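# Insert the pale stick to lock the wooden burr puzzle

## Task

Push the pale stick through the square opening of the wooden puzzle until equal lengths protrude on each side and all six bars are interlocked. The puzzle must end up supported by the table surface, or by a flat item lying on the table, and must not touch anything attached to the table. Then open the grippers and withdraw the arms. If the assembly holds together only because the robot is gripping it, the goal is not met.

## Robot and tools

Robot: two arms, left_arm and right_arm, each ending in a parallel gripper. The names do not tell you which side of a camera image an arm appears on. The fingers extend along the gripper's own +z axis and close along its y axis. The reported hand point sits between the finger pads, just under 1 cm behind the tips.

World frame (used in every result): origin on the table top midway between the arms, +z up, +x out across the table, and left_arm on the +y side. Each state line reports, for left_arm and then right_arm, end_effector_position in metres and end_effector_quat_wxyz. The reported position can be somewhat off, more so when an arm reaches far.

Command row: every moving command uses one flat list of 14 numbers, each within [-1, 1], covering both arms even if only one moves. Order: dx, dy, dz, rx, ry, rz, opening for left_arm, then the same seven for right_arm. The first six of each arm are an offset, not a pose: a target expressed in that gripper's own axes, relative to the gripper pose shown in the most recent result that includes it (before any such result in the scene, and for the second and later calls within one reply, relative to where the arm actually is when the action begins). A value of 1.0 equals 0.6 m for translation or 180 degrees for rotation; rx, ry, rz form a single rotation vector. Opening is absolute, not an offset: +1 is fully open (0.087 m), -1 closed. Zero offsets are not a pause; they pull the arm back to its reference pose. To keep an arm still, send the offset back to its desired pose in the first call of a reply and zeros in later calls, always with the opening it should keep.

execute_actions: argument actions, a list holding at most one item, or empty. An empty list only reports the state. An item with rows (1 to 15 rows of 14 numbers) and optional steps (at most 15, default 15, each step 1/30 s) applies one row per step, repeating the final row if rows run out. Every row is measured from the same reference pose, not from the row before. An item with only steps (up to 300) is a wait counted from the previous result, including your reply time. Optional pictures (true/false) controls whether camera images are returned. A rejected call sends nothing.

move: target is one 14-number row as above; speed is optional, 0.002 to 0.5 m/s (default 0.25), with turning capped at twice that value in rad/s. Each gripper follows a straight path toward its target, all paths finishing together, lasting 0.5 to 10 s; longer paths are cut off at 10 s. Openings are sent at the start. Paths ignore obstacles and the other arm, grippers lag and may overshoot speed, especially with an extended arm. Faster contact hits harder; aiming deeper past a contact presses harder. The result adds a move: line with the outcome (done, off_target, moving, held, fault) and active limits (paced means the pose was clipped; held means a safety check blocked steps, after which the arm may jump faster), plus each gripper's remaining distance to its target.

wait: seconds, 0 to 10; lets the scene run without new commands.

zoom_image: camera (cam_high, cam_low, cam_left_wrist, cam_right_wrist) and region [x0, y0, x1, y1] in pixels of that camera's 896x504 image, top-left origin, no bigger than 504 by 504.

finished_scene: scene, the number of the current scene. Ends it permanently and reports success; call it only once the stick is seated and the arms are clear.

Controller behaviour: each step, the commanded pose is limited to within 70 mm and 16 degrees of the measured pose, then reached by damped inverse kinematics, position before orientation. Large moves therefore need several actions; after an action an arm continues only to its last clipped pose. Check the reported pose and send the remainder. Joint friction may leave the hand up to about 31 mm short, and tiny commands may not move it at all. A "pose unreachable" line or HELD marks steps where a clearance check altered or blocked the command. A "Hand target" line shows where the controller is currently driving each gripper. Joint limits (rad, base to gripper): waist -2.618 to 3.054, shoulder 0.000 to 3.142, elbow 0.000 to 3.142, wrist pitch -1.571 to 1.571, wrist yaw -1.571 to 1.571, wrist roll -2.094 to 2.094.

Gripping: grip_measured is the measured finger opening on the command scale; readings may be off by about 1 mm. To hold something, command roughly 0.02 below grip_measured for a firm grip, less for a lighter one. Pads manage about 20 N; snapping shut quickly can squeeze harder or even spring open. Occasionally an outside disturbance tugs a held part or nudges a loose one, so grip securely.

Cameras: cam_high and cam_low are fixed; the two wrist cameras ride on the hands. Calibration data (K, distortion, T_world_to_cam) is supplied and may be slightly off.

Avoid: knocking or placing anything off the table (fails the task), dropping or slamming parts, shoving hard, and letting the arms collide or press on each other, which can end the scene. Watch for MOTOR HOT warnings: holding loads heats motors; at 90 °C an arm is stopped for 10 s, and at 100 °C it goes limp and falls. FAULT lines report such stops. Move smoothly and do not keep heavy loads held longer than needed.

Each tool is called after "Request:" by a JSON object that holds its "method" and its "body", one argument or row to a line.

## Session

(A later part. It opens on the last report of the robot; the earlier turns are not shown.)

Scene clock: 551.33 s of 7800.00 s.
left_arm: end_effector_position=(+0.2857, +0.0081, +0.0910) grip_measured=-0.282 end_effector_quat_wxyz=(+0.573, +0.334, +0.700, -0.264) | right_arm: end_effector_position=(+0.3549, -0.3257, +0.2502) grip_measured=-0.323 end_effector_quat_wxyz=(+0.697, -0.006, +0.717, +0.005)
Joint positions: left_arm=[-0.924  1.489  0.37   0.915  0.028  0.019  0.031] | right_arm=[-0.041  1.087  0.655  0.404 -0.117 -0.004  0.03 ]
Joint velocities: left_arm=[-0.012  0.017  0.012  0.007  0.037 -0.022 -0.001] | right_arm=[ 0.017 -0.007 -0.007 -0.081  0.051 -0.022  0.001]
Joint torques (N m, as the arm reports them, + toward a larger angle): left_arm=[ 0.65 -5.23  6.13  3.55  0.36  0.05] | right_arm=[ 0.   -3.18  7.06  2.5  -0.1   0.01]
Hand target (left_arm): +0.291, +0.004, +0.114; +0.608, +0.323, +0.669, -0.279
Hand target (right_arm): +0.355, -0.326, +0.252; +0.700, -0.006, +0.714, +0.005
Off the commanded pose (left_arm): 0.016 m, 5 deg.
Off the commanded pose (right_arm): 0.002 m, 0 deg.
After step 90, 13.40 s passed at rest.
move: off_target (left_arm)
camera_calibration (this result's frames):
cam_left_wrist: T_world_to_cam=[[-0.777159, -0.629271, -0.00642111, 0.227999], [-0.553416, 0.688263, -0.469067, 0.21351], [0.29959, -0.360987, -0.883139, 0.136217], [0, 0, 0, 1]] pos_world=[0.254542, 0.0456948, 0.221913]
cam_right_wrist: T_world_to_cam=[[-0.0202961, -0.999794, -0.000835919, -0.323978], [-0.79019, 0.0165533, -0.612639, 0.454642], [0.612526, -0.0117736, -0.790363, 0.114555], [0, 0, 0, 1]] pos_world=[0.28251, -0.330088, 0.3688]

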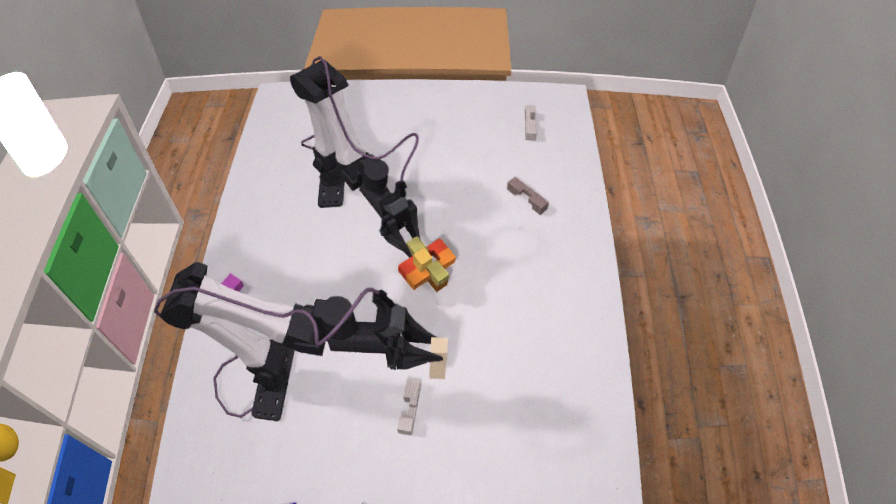

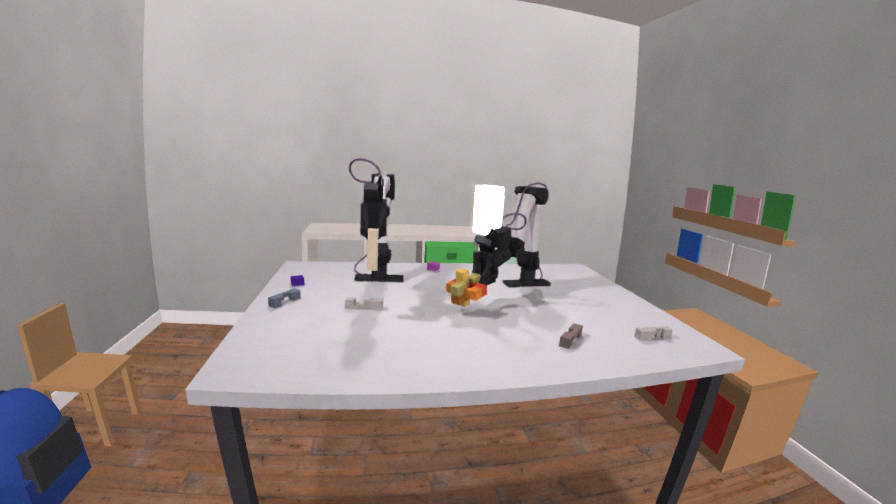

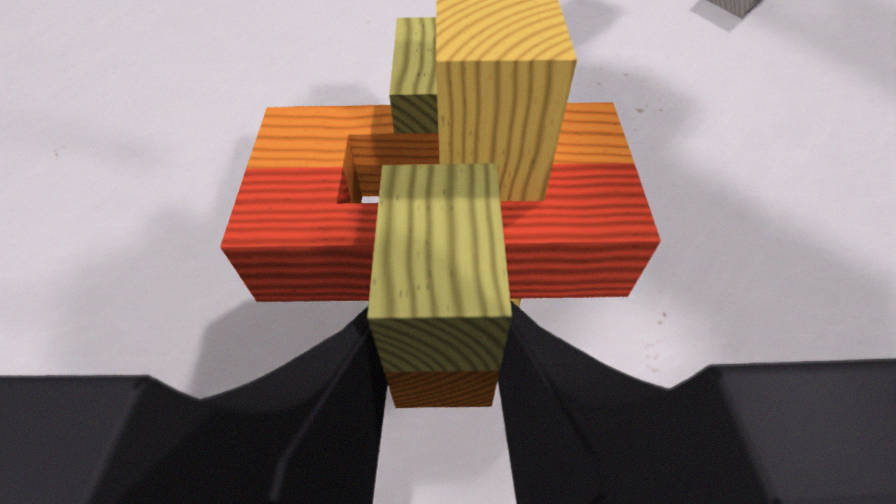

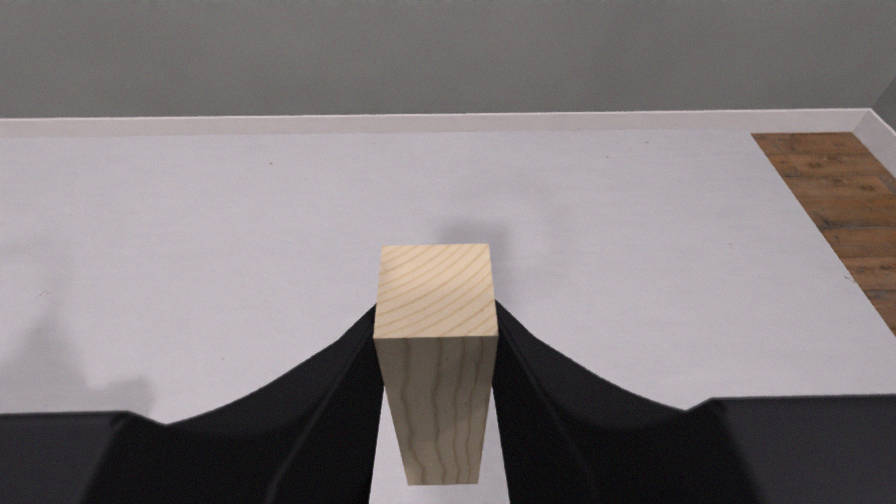

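Request:
{"method": "move", "body": {
  "target": [0.0489,0.0013,0.0185,-0.0015,-0.0219,-0.0045,-0.32, -0.004,0,0,0,-0.004,0,-0.35],
  "speed": 0.04
}}

Scene clock: 579.37 s of 7800.00 s.
left_arm: end_effector_position=(+0.2921, +0.0001, +0.0698) grip_measured=-0.282 end_effector_quat_wxyz=(+0.603, +0.318, +0.676, -0.281) | right_arm: end_effector_position=(+0.3547, -0.3257, +0.2491) grip_measured=-0.323 end_effector_quat_wxyz=(+0.695, -0.005, +0.719, +0.006)
Joint positions: left_arm=[-0.924  1.748  0.327  1.305  0.028  0.006  0.031] | right_arm=[-0.041  1.087  0.655  0.399 -0.117 -0.004  0.03 ]
Joint velocities: left_arm=[ 0.012  0.007 -0.007  0.022 -0.051 -0.066  0.001] | right_arm=[-0.007  0.017  0.007 -0.066  0.051 -0.022 -0.   ]
Joint torques (N m, as the arm reports them, + toward a larger angle): left_arm=[ 0.21 -4.41  3.38  2.57  0.12  0.04] | right_arm=[-0.02 -3.21  6.58  2.69 -0.05  0.06]
Hand target (left_arm): +0.290, +0.005, +0.061; +0.596, +0.319, +0.683, -0.278
Hand target (right_arm): +0.355, -0.326, +0.253; +0.701, -0.006, +0.713, +0.005
Off the commanded pose (left_arm): 0.011 m, 1 deg.
Off the commanded pose (right_arm): 0.004 m, 1 deg.
After step 90, 23.87 s passed at rest.
move: off_target (left_arm)
camera_calibration (this result's frames):
cam_left_wrist: T_world_to_cam=[[-0.776065, -0.630649, 0.00210702, 0.2268], [-0.529632, 0.649935, -0.545045, 0.210952], [0.342363, -0.424107, -0.838404, 0.0970316], [0, 0, 0, 1]] pos_world=[0.254518, 0.0470774, 0.195852]
cam_right_wrist: T_world_to_cam=[[-0.0203007, -0.999793, -0.00120957, -0.323866], [-0.792971, 0.016838, -0.609026, 0.453951], [0.60892, -0.0114045, -0.793149, 0.115892], [0, 0, 0, 1]] pos_world=[0.282826, -0.330121, 0.367996]

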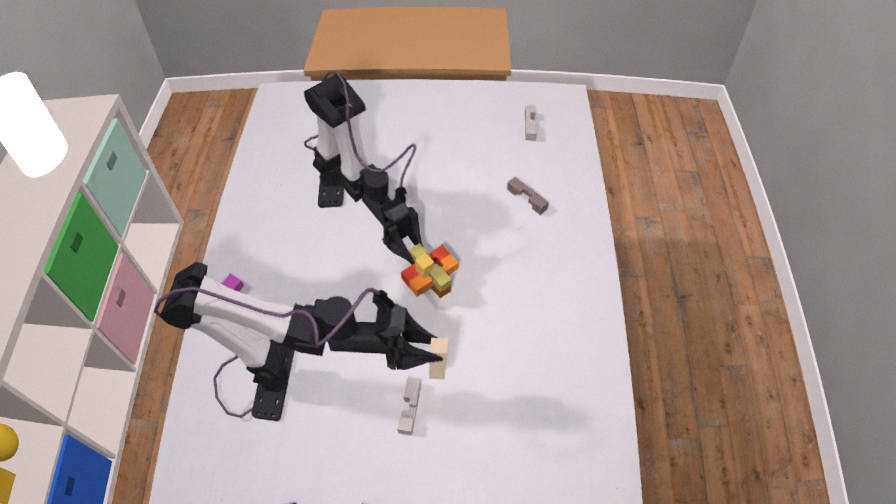

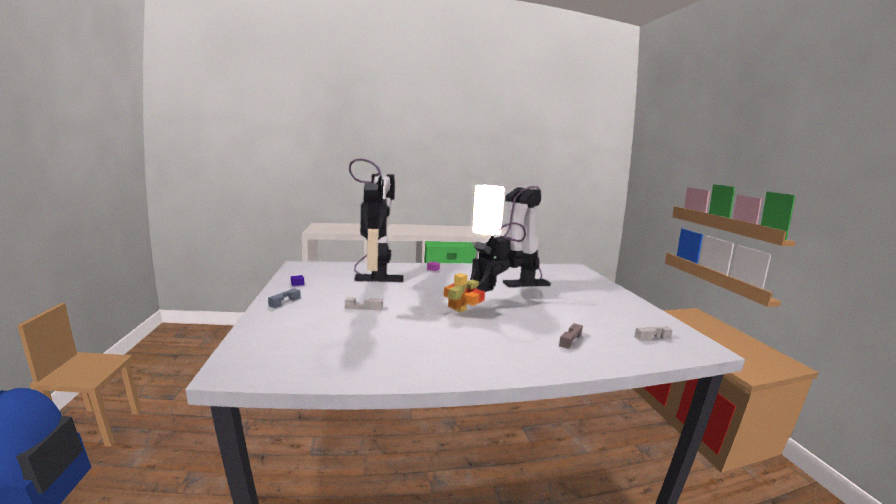

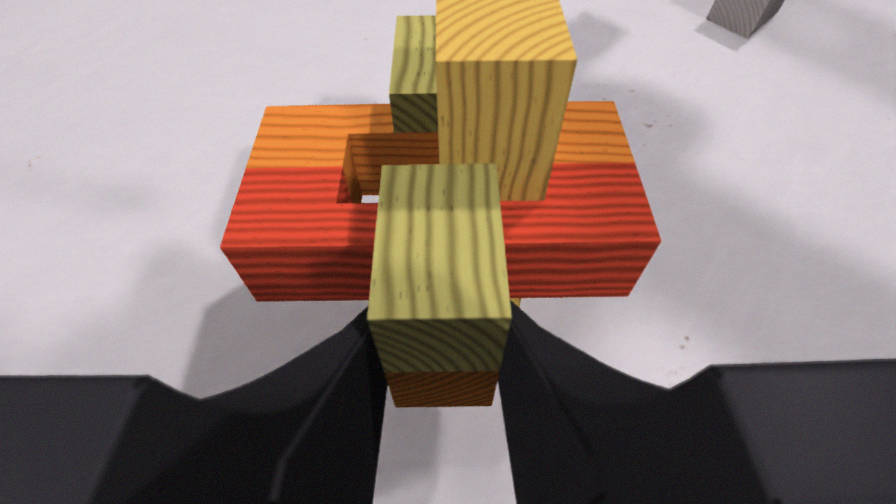

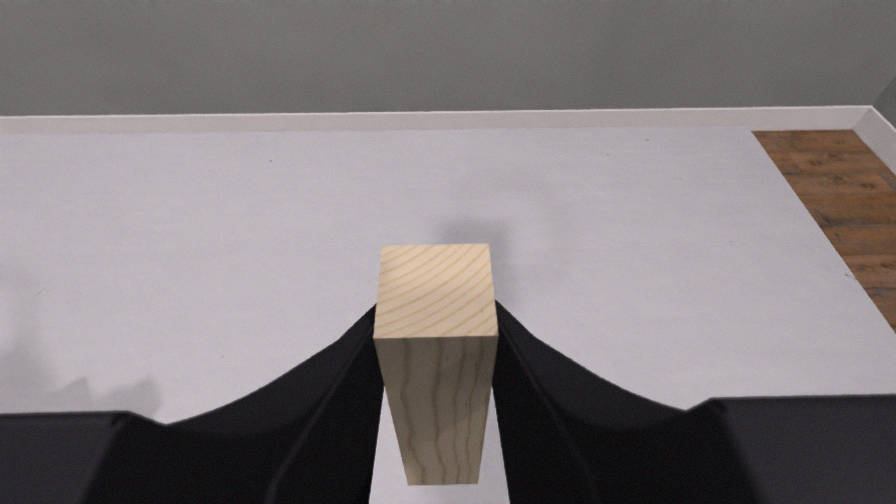

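Request:
{"method": "execute_actions", "body": {
  "actions": []
}}

Scene clock: 594.63 s of 7800.00 s.
left_arm: end_effector_position=(+0.2920, +0.0001, +0.0698) grip_measured=-0.282 end_effector_quat_wxyz=(+0.603, +0.318, +0.675, -0.281) | right_arm: end_effector_position=(+0.3547, -0.3257, +0.2491) grip_measured=-0.323 end_effector_quat_wxyz=(+0.695, -0.005, +0.719, +0.006)
Joint positions: left_arm=[-0.924  1.75   0.327  1.308  0.028  0.006  0.031] | right_arm=[-0.041  1.087  0.655  0.399 -0.117 -0.004  0.03 ]
Joint velocities: left_arm=[ 0.002 -0.007 -0.012  0.007 -0.081 -0.095 -0.001] | right_arm=[-0.012 -0.002  0.002 -0.007  0.007  0.022 -0.001]
Joint torques (N m, as the arm reports them, + toward a larger angle): left_arm=[ 0.24 -4.79  3.58  2.54  0.16  0.  ] | right_arm=[-0.05 -3.33  6.75  2.69 -0.05  0.06]
Hand target (left_arm): +0.290, +0.005, +0.061; +0.596, +0.319, +0.683, -0.278
Hand target (right_arm): +0.355, -0.326, +0.253; +0.701, -0.006, +0.713, +0.005
Off the commanded pose (left_arm): 0.011 m, 1 deg.
Off the commanded pose (right_arm): 0.004 m, 1 deg.
Steps of this call (steps 1 to 90: nothing new was sent; then 12.27 s passed at rest). Readings (end_effector_position):
1: left_arm (+0.2921, +0.0001, +0.0698) | right_arm (+0.3547, -0.3257, +0.2491)
2: left_arm (+0.2921, +0.0000, +0.0699) | right_arm (+0.3547, -0.3257, +0.2491)
4: left_arm (+0.2920, +0.0001, +0.0698) | right_arm (+0.3547, -0.3257, +0.2491)
8: left_arm (+0.2920, +0.0001, +0.0698) | right_arm (+0.3547, -0.3257, +0.2491)
90: the state above
camera_calibration (this result's frames):
cam_left_wrist: T_world_to_cam=[[-0.776066, -0.630648, 0.00207658, 0.226802], [-0.529357, 0.649623, -0.545684, 0.210904], [0.342786, -0.424587, -0.837988, 0.0968702], [0, 0, 0, 1]] pos_world=[0.254451, 0.0471535, 0.195792]
cam_right_wrist: T_world_to_cam=[[-0.0203007, -0.999793, -0.00120957, -0.323866], [-0.792971, 0.016838, -0.609026, 0.453951], [0.60892, -0.0114045, -0.793149, 0.115892], [0, 0, 0, 1]] pos_world=[0.282826, -0.330121, 0.367996]

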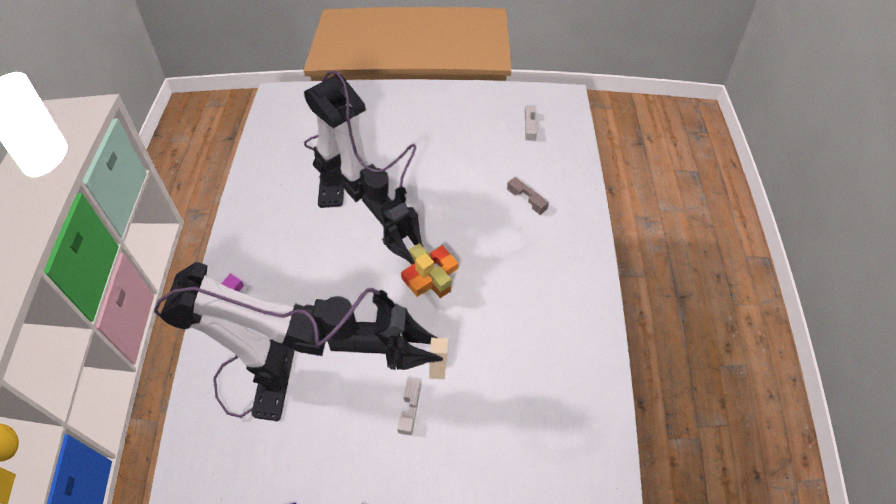

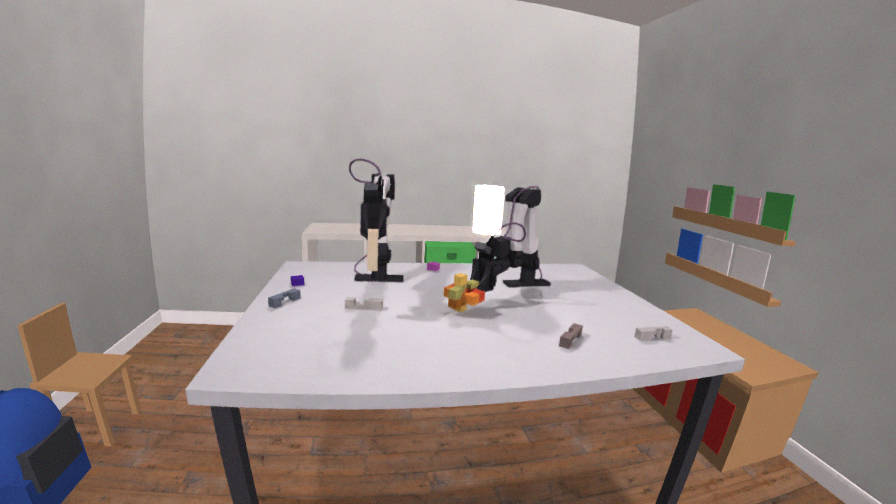

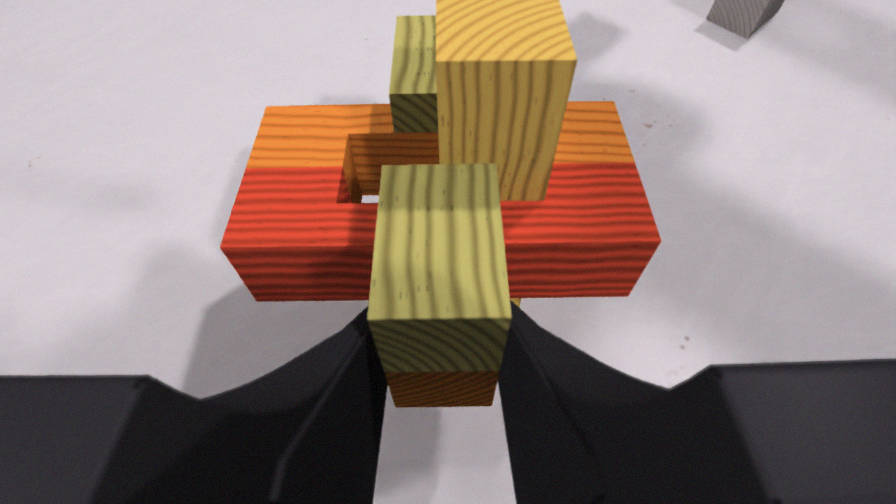

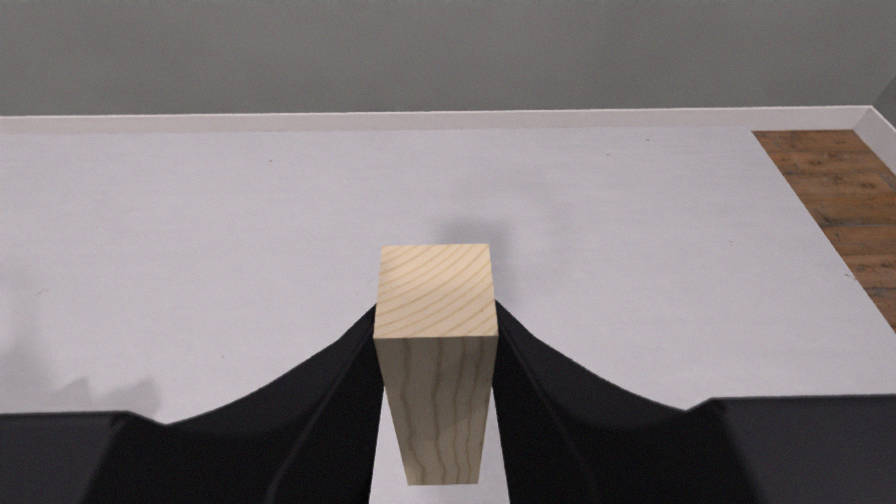

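Request:
{"method": "zoom_image", "body": {
  "camera": "cam_low",
  "region": [420, 255, 520, 325]
}}

Region (420, 255, 520, 325) of cam_low's 896x504 image, scaled by 5.040, with more detail than that image has; it fills the top 353 rows of this view, and the rest is white.

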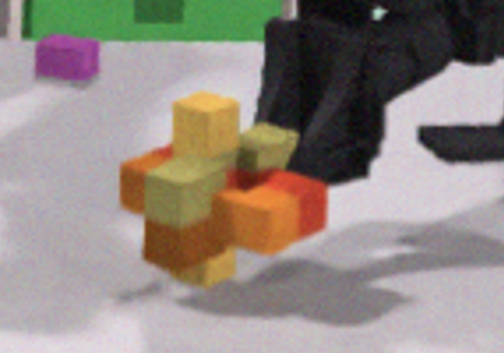

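Request:
{"method": "move", "body": {
  "target": [0.024, 0.002, -0.002, 0, -0.018, 0, -0.32, -0.0172, 0.505, -0.0305, -0.2172, -0.0156, -0.0023, -0.35],
  "speed": 0.15
}}

Scene clock: 638.63 s of 7800.00 s.
left_arm: end_effector_position=(+0.2943, -0.0025, +0.0659) grip_measured=-0.282 end_effector_quat_wxyz=(+0.630, +0.307, +0.650, -0.293) | right_arm: end_effector_position=(+0.3300, -0.0318, +0.2383) grip_measured=-0.323 end_effector_quat_wxyz=(+0.649, -0.247, +0.682, +0.228)
Joint positions: left_arm=[-0.924  1.908  0.312  1.562  0.028  0.006  0.031] | right_arm=[ 0.678  1.39   0.826  0.511 -0.069 -0.012  0.03 ]
Joint velocities: left_arm=[-0.017 -0.012  0.002  0.007  0.022  0.051 -0.001] | right_arm=[-0.027 -0.007  0.017 -0.022 -0.022 -0.051 -0.   ]
Joint torques (N m, as the arm reports them, + toward a larger angle): left_arm=[ 0.45 -5.31  2.25  2.51  0.28  0.06] | right_arm=[ 0.48 -4.58  8.81  2.86 -0.13 -0.03]
Hand target (left_arm): +0.291, +0.003, +0.056; +0.621, +0.311, +0.658, -0.290
Hand target (right_arm): +0.333, -0.025, +0.258; +0.670, -0.248, +0.659, +0.236
Off the commanded pose (left_arm): 0.012 m, 1 deg.
Off the commanded pose (right_arm): 0.024 m, 4 deg.
joint sent to its limit (left arm) — the command would take joint 4 (wrist pitch) past its upper limit, so that joint was sent only as far as its limit.
After step 90, 38.33 s passed at rest.
move: off_target (left_arm, right_arm)
camera_calibration (this result's frames):
cam_left_wrist: T_world_to_cam=[[-0.776091, -0.630619, -0.00113749, 0.227167], [-0.498559, 0.614669, -0.611246, 0.206827], [0.386163, -0.473815, -0.79144, 0.0757411], [0, 0, 0, 1]] pos_world=[0.25017, 0.0520129, 0.186625]
cam_right_wrist: T_world_to_cam=[[0.60521, -0.79602, 0.00855303, -0.232792], [-0.637336, -0.490945, -0.59395, 0.351816], [0.476995, 0.354013, -0.804457, 0.18351], [0, 0, 0, 1]] pos_world=[0.27758, -0.0775492, 0.358578]

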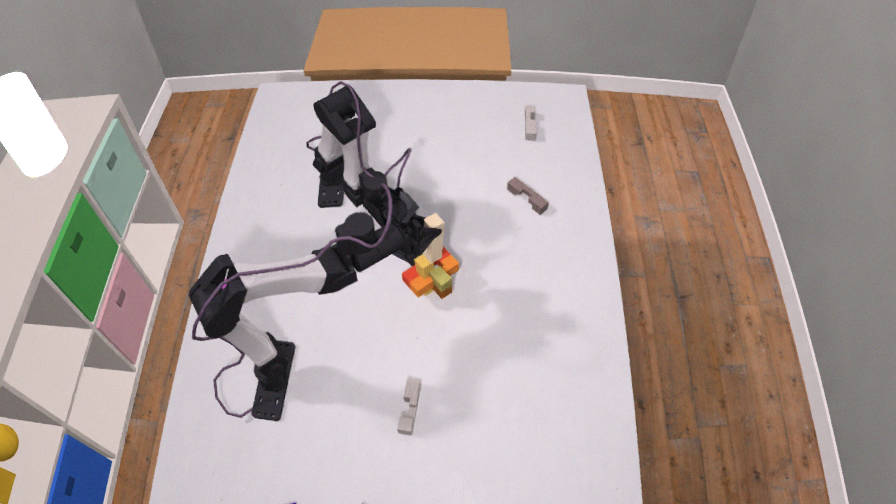

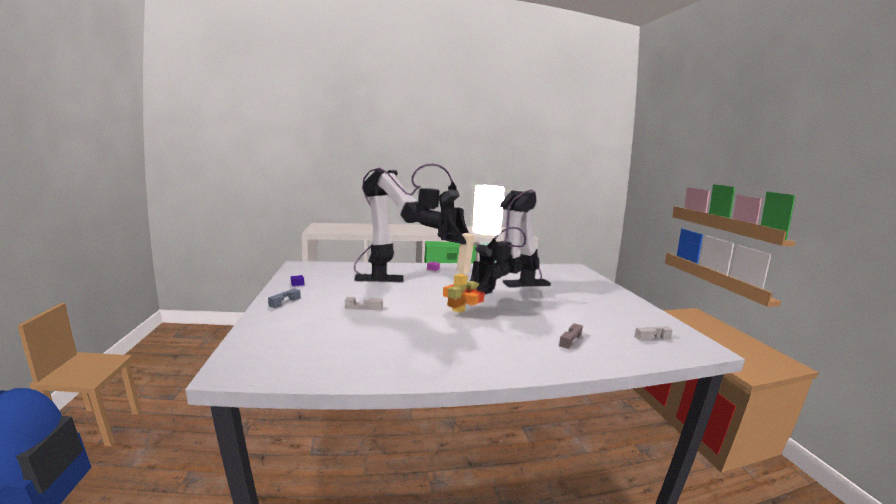

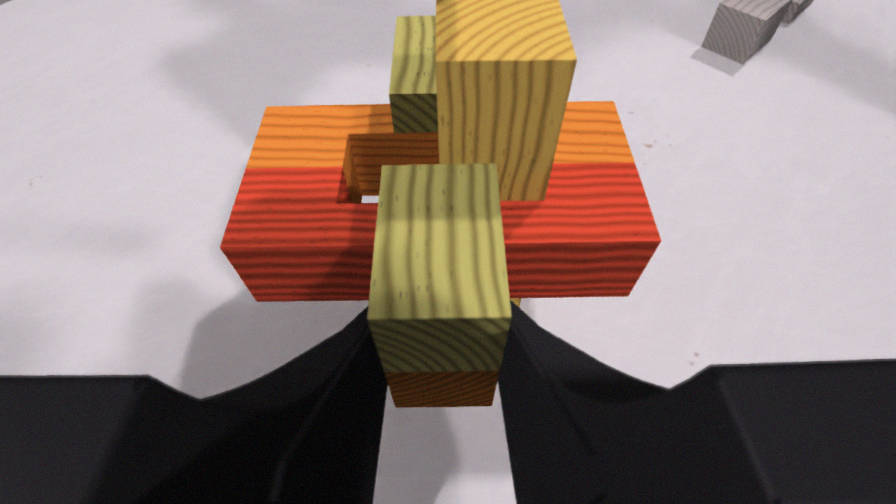

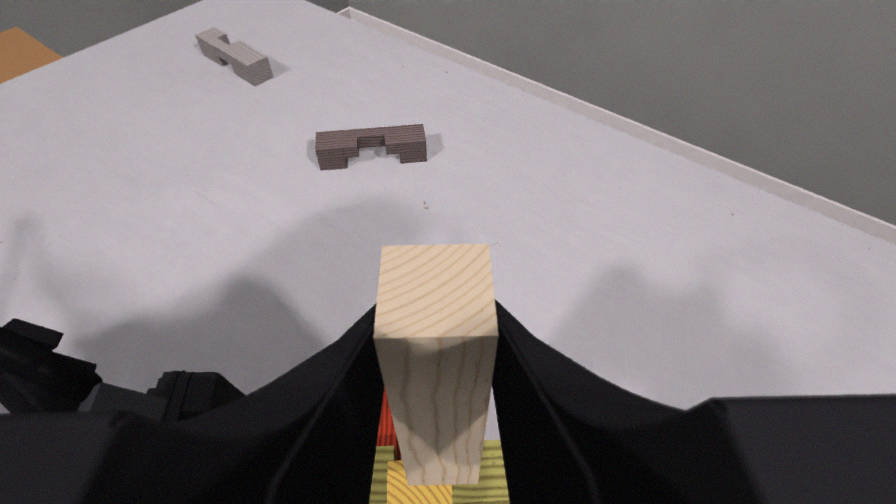

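Request:
{"method": "zoom_image", "body": {
  "camera": "cam_low",
  "region": [410, 215, 520, 325]
}}

Request:
{"method": "zoom_image", "body": {
  "camera": "cam_high",
  "region": [380, 190, 490, 310]
}}

Region (410, 215, 520, 325) of cam_low's 896x504 image, scaled by 4.582, with more detail than that image has.

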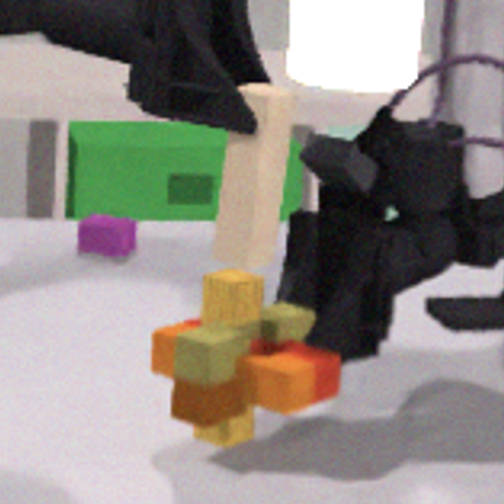

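Region (380, 190, 490, 310) of cam_high's 896x504 image, scaled by 4.200, with more detail than that image has; it fills the left 462 columns of this view, and the rest is white.

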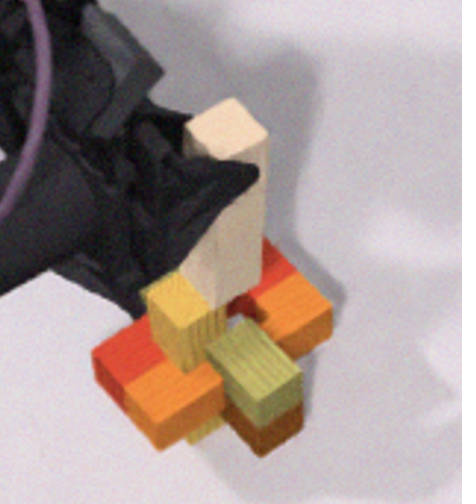

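Request:
{"method": "zoom_image", "body": {
  "camera": "cam_right_wrist",
  "region": [350, 384, 530, 504]
}}

Region (350, 384, 530, 504) of cam_right_wrist's 896x504 image, scaled by 2.800, with more detail than that image has.

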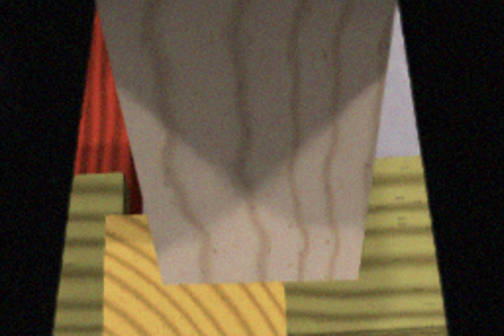

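Request:
{"method": "move", "body": {
  "target": [0.0168, 0.0017, -0.010, 0, 0.008, 0, -0.32, -0.0424, 0.0221, 0.0088, -0.008, -0.0528, 0, -0.35],
  "speed": 0.05
}}

Scene clock: 693.07 s of 7800.00 s.
left_arm: end_effector_position=(+0.2943, -0.0025, +0.0660) grip_measured=-0.282 end_effector_quat_wxyz=(+0.630, +0.307, +0.650, -0.293) | right_arm: end_effector_position=(+0.3285, -0.0202, +0.2653) grip_measured=-0.323 end_effector_quat_wxyz=(+0.697, -0.239, +0.628, +0.250)
Joint positions: left_arm=[-0.924  1.908  0.312  1.562  0.028  0.006  0.031] | right_arm=[ 0.7    1.406  0.796  0.707 -0.069 -0.012  0.03 ]
Joint velocities: left_arm=[-0.007 -0.007 -0.027 -0.139  0.037 -0.037  0.   ] | right_arm=[-0.012  0.012 -0.002  0.081 -0.066 -0.022  0.   ]
Joint torques (N m, as the arm reports them, + toward a larger angle): left_arm=[ 0.19 -5.66  2.14  2.44  0.3   0.02] | right_arm=[ 0.92 -4.63  5.49  2.92  0.    0.14]
Hand target (left_arm): +0.291, +0.003, +0.056; +0.622, +0.311, +0.658, -0.289
Hand target (right_arm): +0.327, -0.017, +0.264; +0.700, -0.236, +0.623, +0.256
Off the commanded pose (left_arm): 0.012 m, 1 deg.
Off the commanded pose (right_arm): 0.004 m, 1 deg.
After step 90, 49.33 s passed at rest.
move: off_target (left_arm)
camera_calibration (this result's frames):
cam_left_wrist: T_world_to_cam=[[-0.776091, -0.63062, -0.00115272, 0.227169], [-0.498404, 0.614494, -0.611547, 0.206875], [0.386362, -0.474042, -0.791207, 0.0757295], [0, 0, 0, 1]] pos_world=[0.250152, 0.052033, 0.186693]
cam_right_wrist: T_world_to_cam=[[0.621652, -0.783178, 0.0134529, -0.229323], [-0.548109, -0.447206, -0.706812, 0.374099], [0.559576, 0.432018, -0.707273, 0.150592], [0, 0, 0, 1]] pos_world=[0.263339, -0.0773599, 0.374013]

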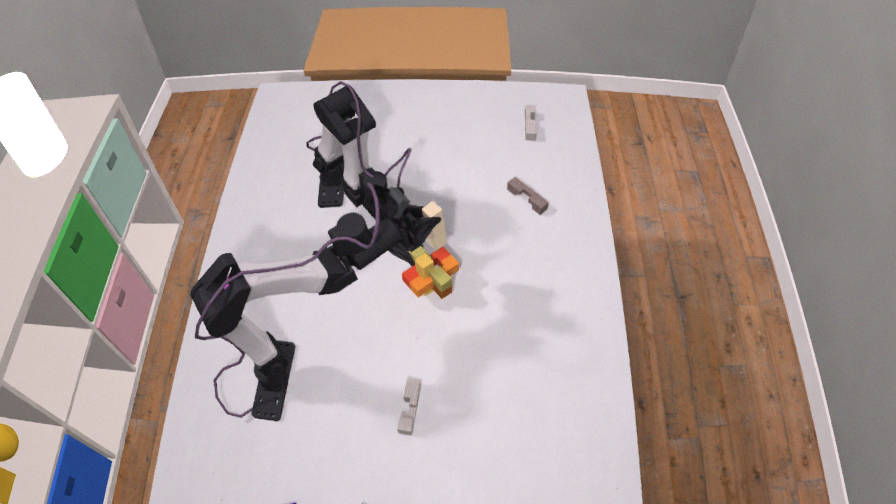

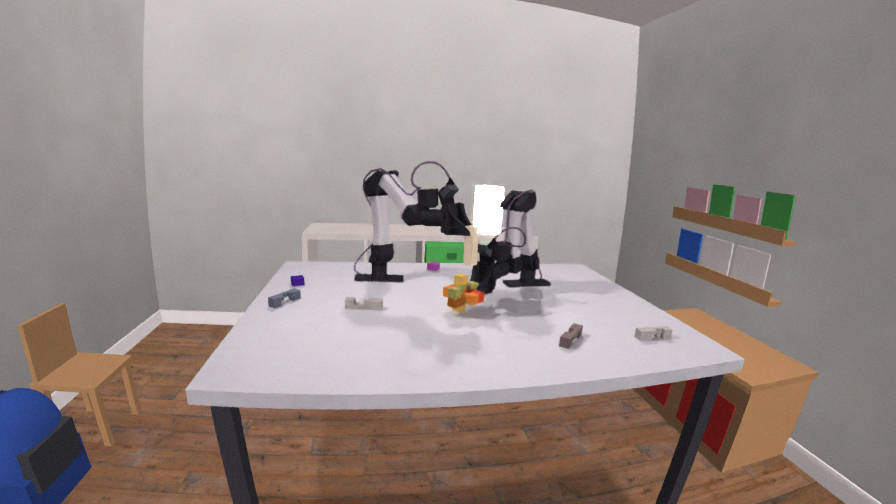

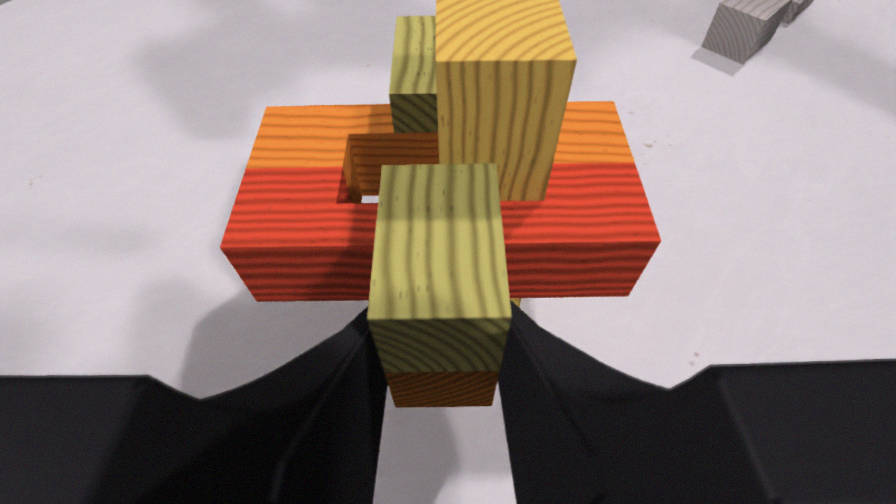

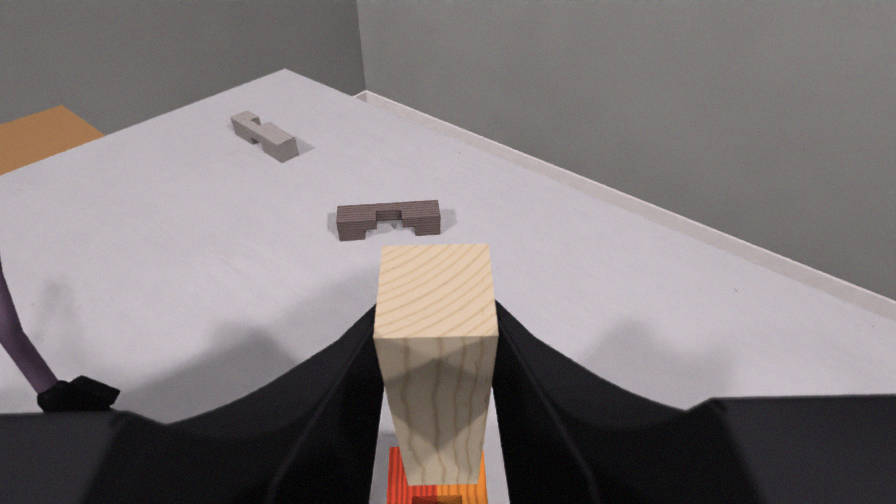

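Request:
{"method": "move", "body": {
  "target": [0.0168, 0.0017, -0.010, 0, 0.008, 0, -0.32, 0.0455, 0.0083, -0.0145, 0, 0.016, 0.014, -0.35],
  "speed": 0.05
}}

Scene clock: 710.27 s of 7800.00 s.
left_arm: end_effector_position=(+0.2943, -0.0025, +0.0660) grip_measured=-0.282 end_effector_quat_wxyz=(+0.630, +0.307, +0.650, -0.293) | right_arm: end_effector_position=(+0.3234, -0.0227, +0.2427) grip_measured=-0.323 end_effector_quat_wxyz=(+0.677, -0.233, +0.649, +0.256)
Joint positions: left_arm=[-0.924  1.908  0.312  1.562  0.028  0.006  0.031] | right_arm=[ 0.7    1.406  0.751  0.703 -0.067  0.019  0.03 ]
Joint velocities: left_arm=[ 0.012 -0.007 -0.012 -0.125 -0.007  0.051 -0.001] | right_arm=[ 0.002 -0.002 -0.022  0.066  0.007  0.007 -0.   ]
Joint torques (N m, as the arm reports them, + toward a larger angle): left_arm=[ 0.33 -5.55  2.07  2.5   0.26 -0.01] | right_arm=[ 0.81 -5.14  5.18  2.62 -0.01  0.09]
Hand target (left_arm): +0.291, +0.003, +0.056; +0.622, +0.311, +0.658, -0.289
Hand target (right_arm): +0.321, -0.021, +0.237; +0.675, -0.231, +0.651, +0.259
Off the commanded pose (left_arm): 0.012 m, 1 deg.
Off the commanded pose (right_arm): 0.006 m, 1 deg.
After step 90, 13.27 s passed at rest.
move: off_target (left_arm)
camera_calibration (this result's frames):
cam_left_wrist: T_world_to_cam=[[-0.776091, -0.63062, -0.00115272, 0.227169], [-0.498404, 0.614494, -0.611547, 0.206875], [0.386362, -0.474042, -0.791207, 0.0757295], [0, 0, 0, 1]] pos_world=[0.250152, 0.052033, 0.186693]
cam_right_wrist: T_world_to_cam=[[0.62206, -0.78272, -0.0197953, -0.219846], [-0.588747, -0.450936, -0.670845, 0.358515], [0.516157, 0.42896, -0.741333, 0.160705], [0, 0, 0, 1]] pos_world=[0.264883, -0.0793464, 0.355292]

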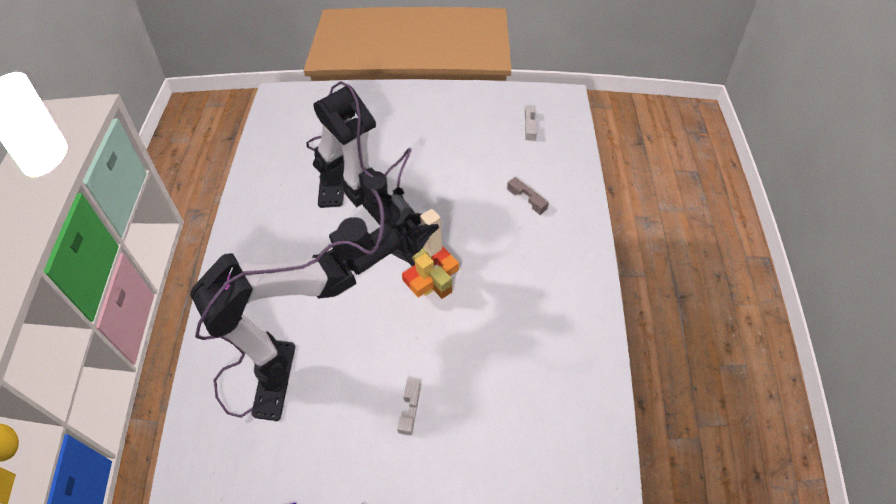

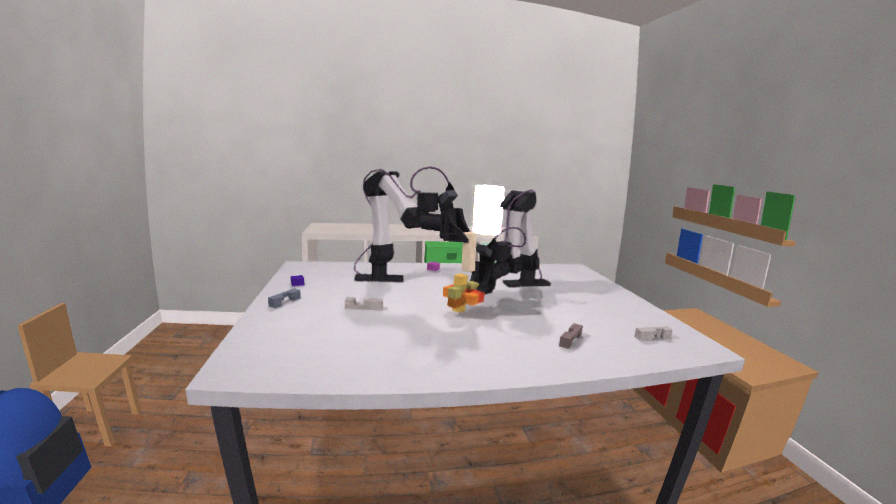

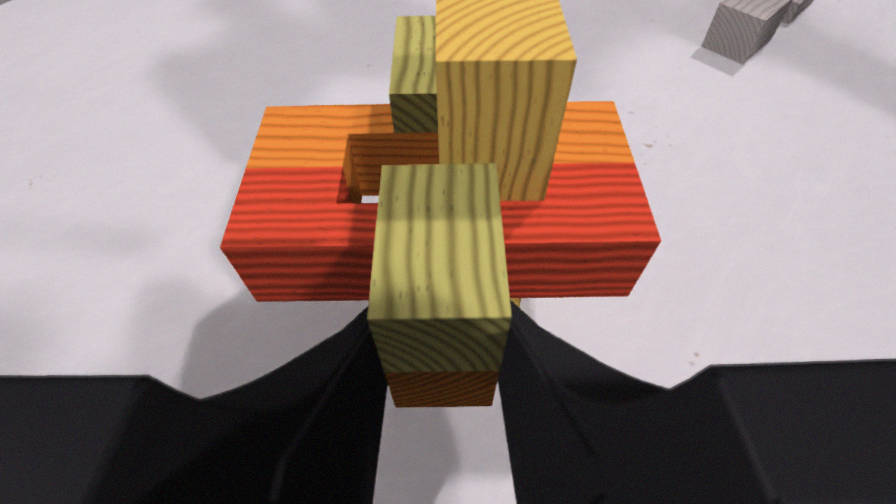

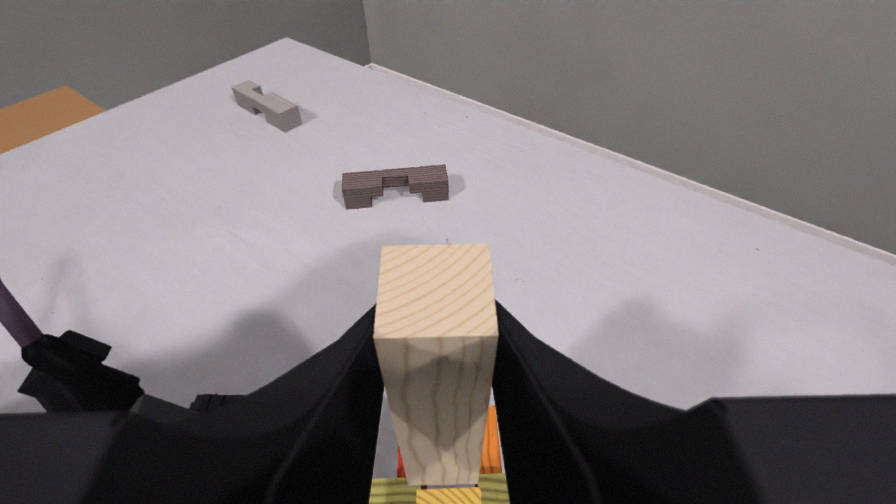

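Request:
{"method": "zoom_image", "body": {
  "camera": "cam_right_wrist",
  "region": [360, 394, 525, 504]
}}

Request:
{"method": "zoom_image", "body": {
  "camera": "cam_low",
  "region": [410, 215, 520, 325]
}}

Region (360, 394, 525, 504) of cam_right_wrist's 896x504 image, scaled by 3.055, with more detail than that image has.

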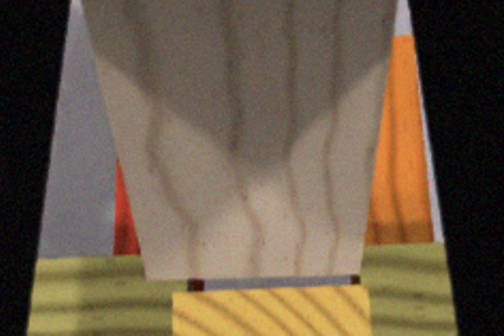

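Region (410, 215, 520, 325) of cam_low's 896x504 image, scaled by 4.582, with more detail than that image has.

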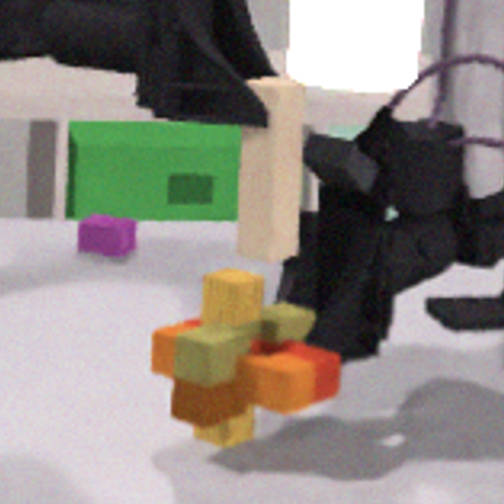

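Request:
{"method": "move", "body": {
  "target": [0.0168, 0.0017, -0.010, 0, 0.008, 0, -0.32, 0.0312, 0.0043, 0.009, 0, 0, -0.0095, -0.35],
  "speed": 0.02
}}

Scene clock: 757.60 s of 7800.00 s.
left_arm: end_effector_position=(+0.2943, -0.0025, +0.0660) grip_measured=-0.282 end_effector_quat_wxyz=(+0.630, +0.307, +0.650, -0.293) | right_arm: end_effector_position=(+0.3278, -0.0186, +0.2247) grip_measured=-0.323 end_effector_quat_wxyz=(+0.673, -0.242, +0.654, +0.245)
Joint positions: left_arm=[-0.924  1.908  0.312  1.562  0.028  0.006  0.031] | right_arm=[ 0.707  1.458  0.739  0.746 -0.059 -0.004  0.03 ]
Joint velocities: left_arm=[-0.017  0.002  0.012 -0.007  0.066 -0.081  0.001] | right_arm=[-0.012 -0.022  0.002  0.022 -0.007 -0.037 -0.   ]
Joint torques (N m, as the arm reports them, + toward a larger angle): left_arm=[ 0.15 -5.65  2.19  2.53  0.3   0.04] | right_arm=[ 1.   -5.17  5.32  2.9   0.   -0.08]
Hand target (left_arm): +0.291, +0.003, +0.056; +0.622, +0.311, +0.658, -0.289
Hand target (right_arm): +0.326, -0.017, +0.224; +0.680, -0.243, +0.646, +0.246
Off the commanded pose (left_arm): 0.012 m, 1 deg.
Off the commanded pose (right_arm): 0.003 m, 1 deg.
After step 90, 43.00 s passed at rest.
move: off_target (left_arm)
camera_calibration (this result's frames):
cam_left_wrist: T_world_to_cam=[[-0.776091, -0.63062, -0.00115272, 0.227169], [-0.498404, 0.614494, -0.611547, 0.206875], [0.386362, -0.474042, -0.791207, 0.0757295], [0, 0, 0, 1]] pos_world=[0.250152, 0.052033, 0.186693]
cam_right_wrist: T_world_to_cam=[[0.619877, -0.784696, 0.00214939, -0.223949], [-0.591457, -0.469022, -0.655894, 0.348115], [0.515686, 0.405302, -0.75485, 0.146122], [0, 0, 0, 1]] pos_world=[0.269362, -0.0716819, 0.339108]

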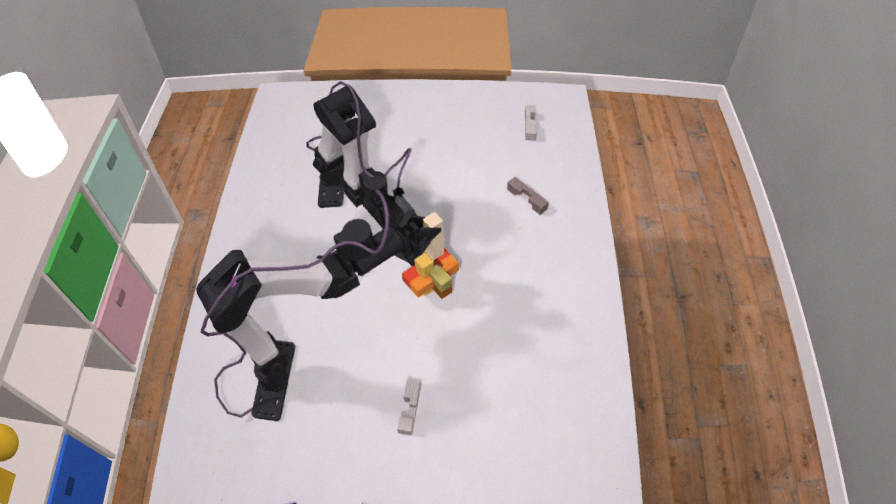

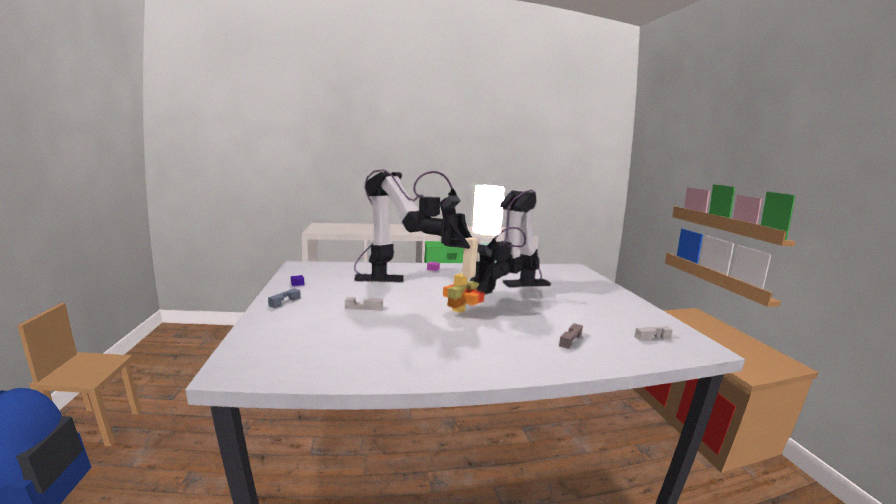

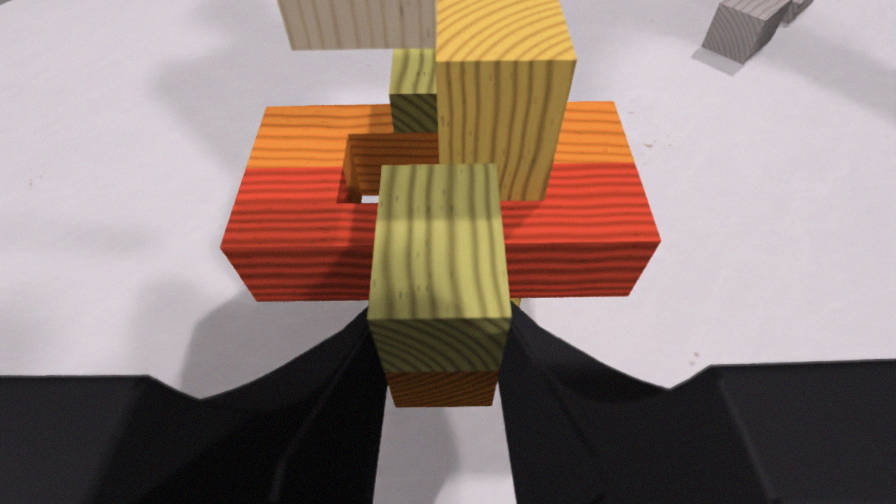

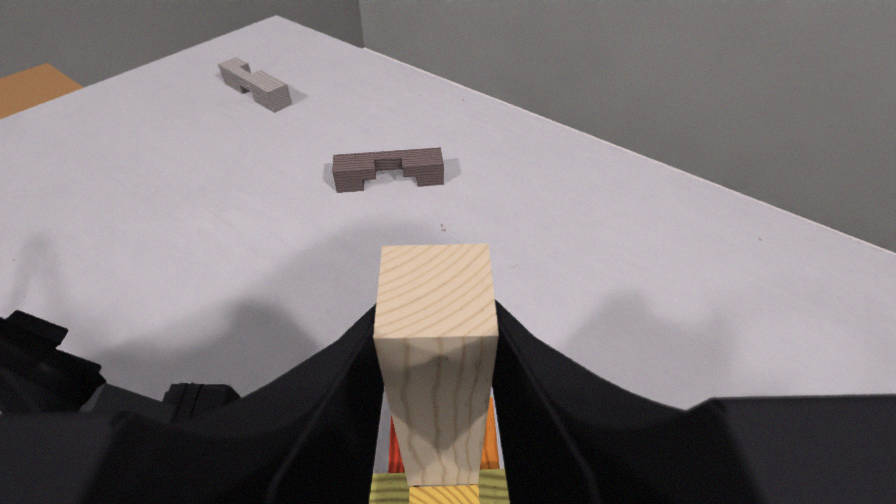

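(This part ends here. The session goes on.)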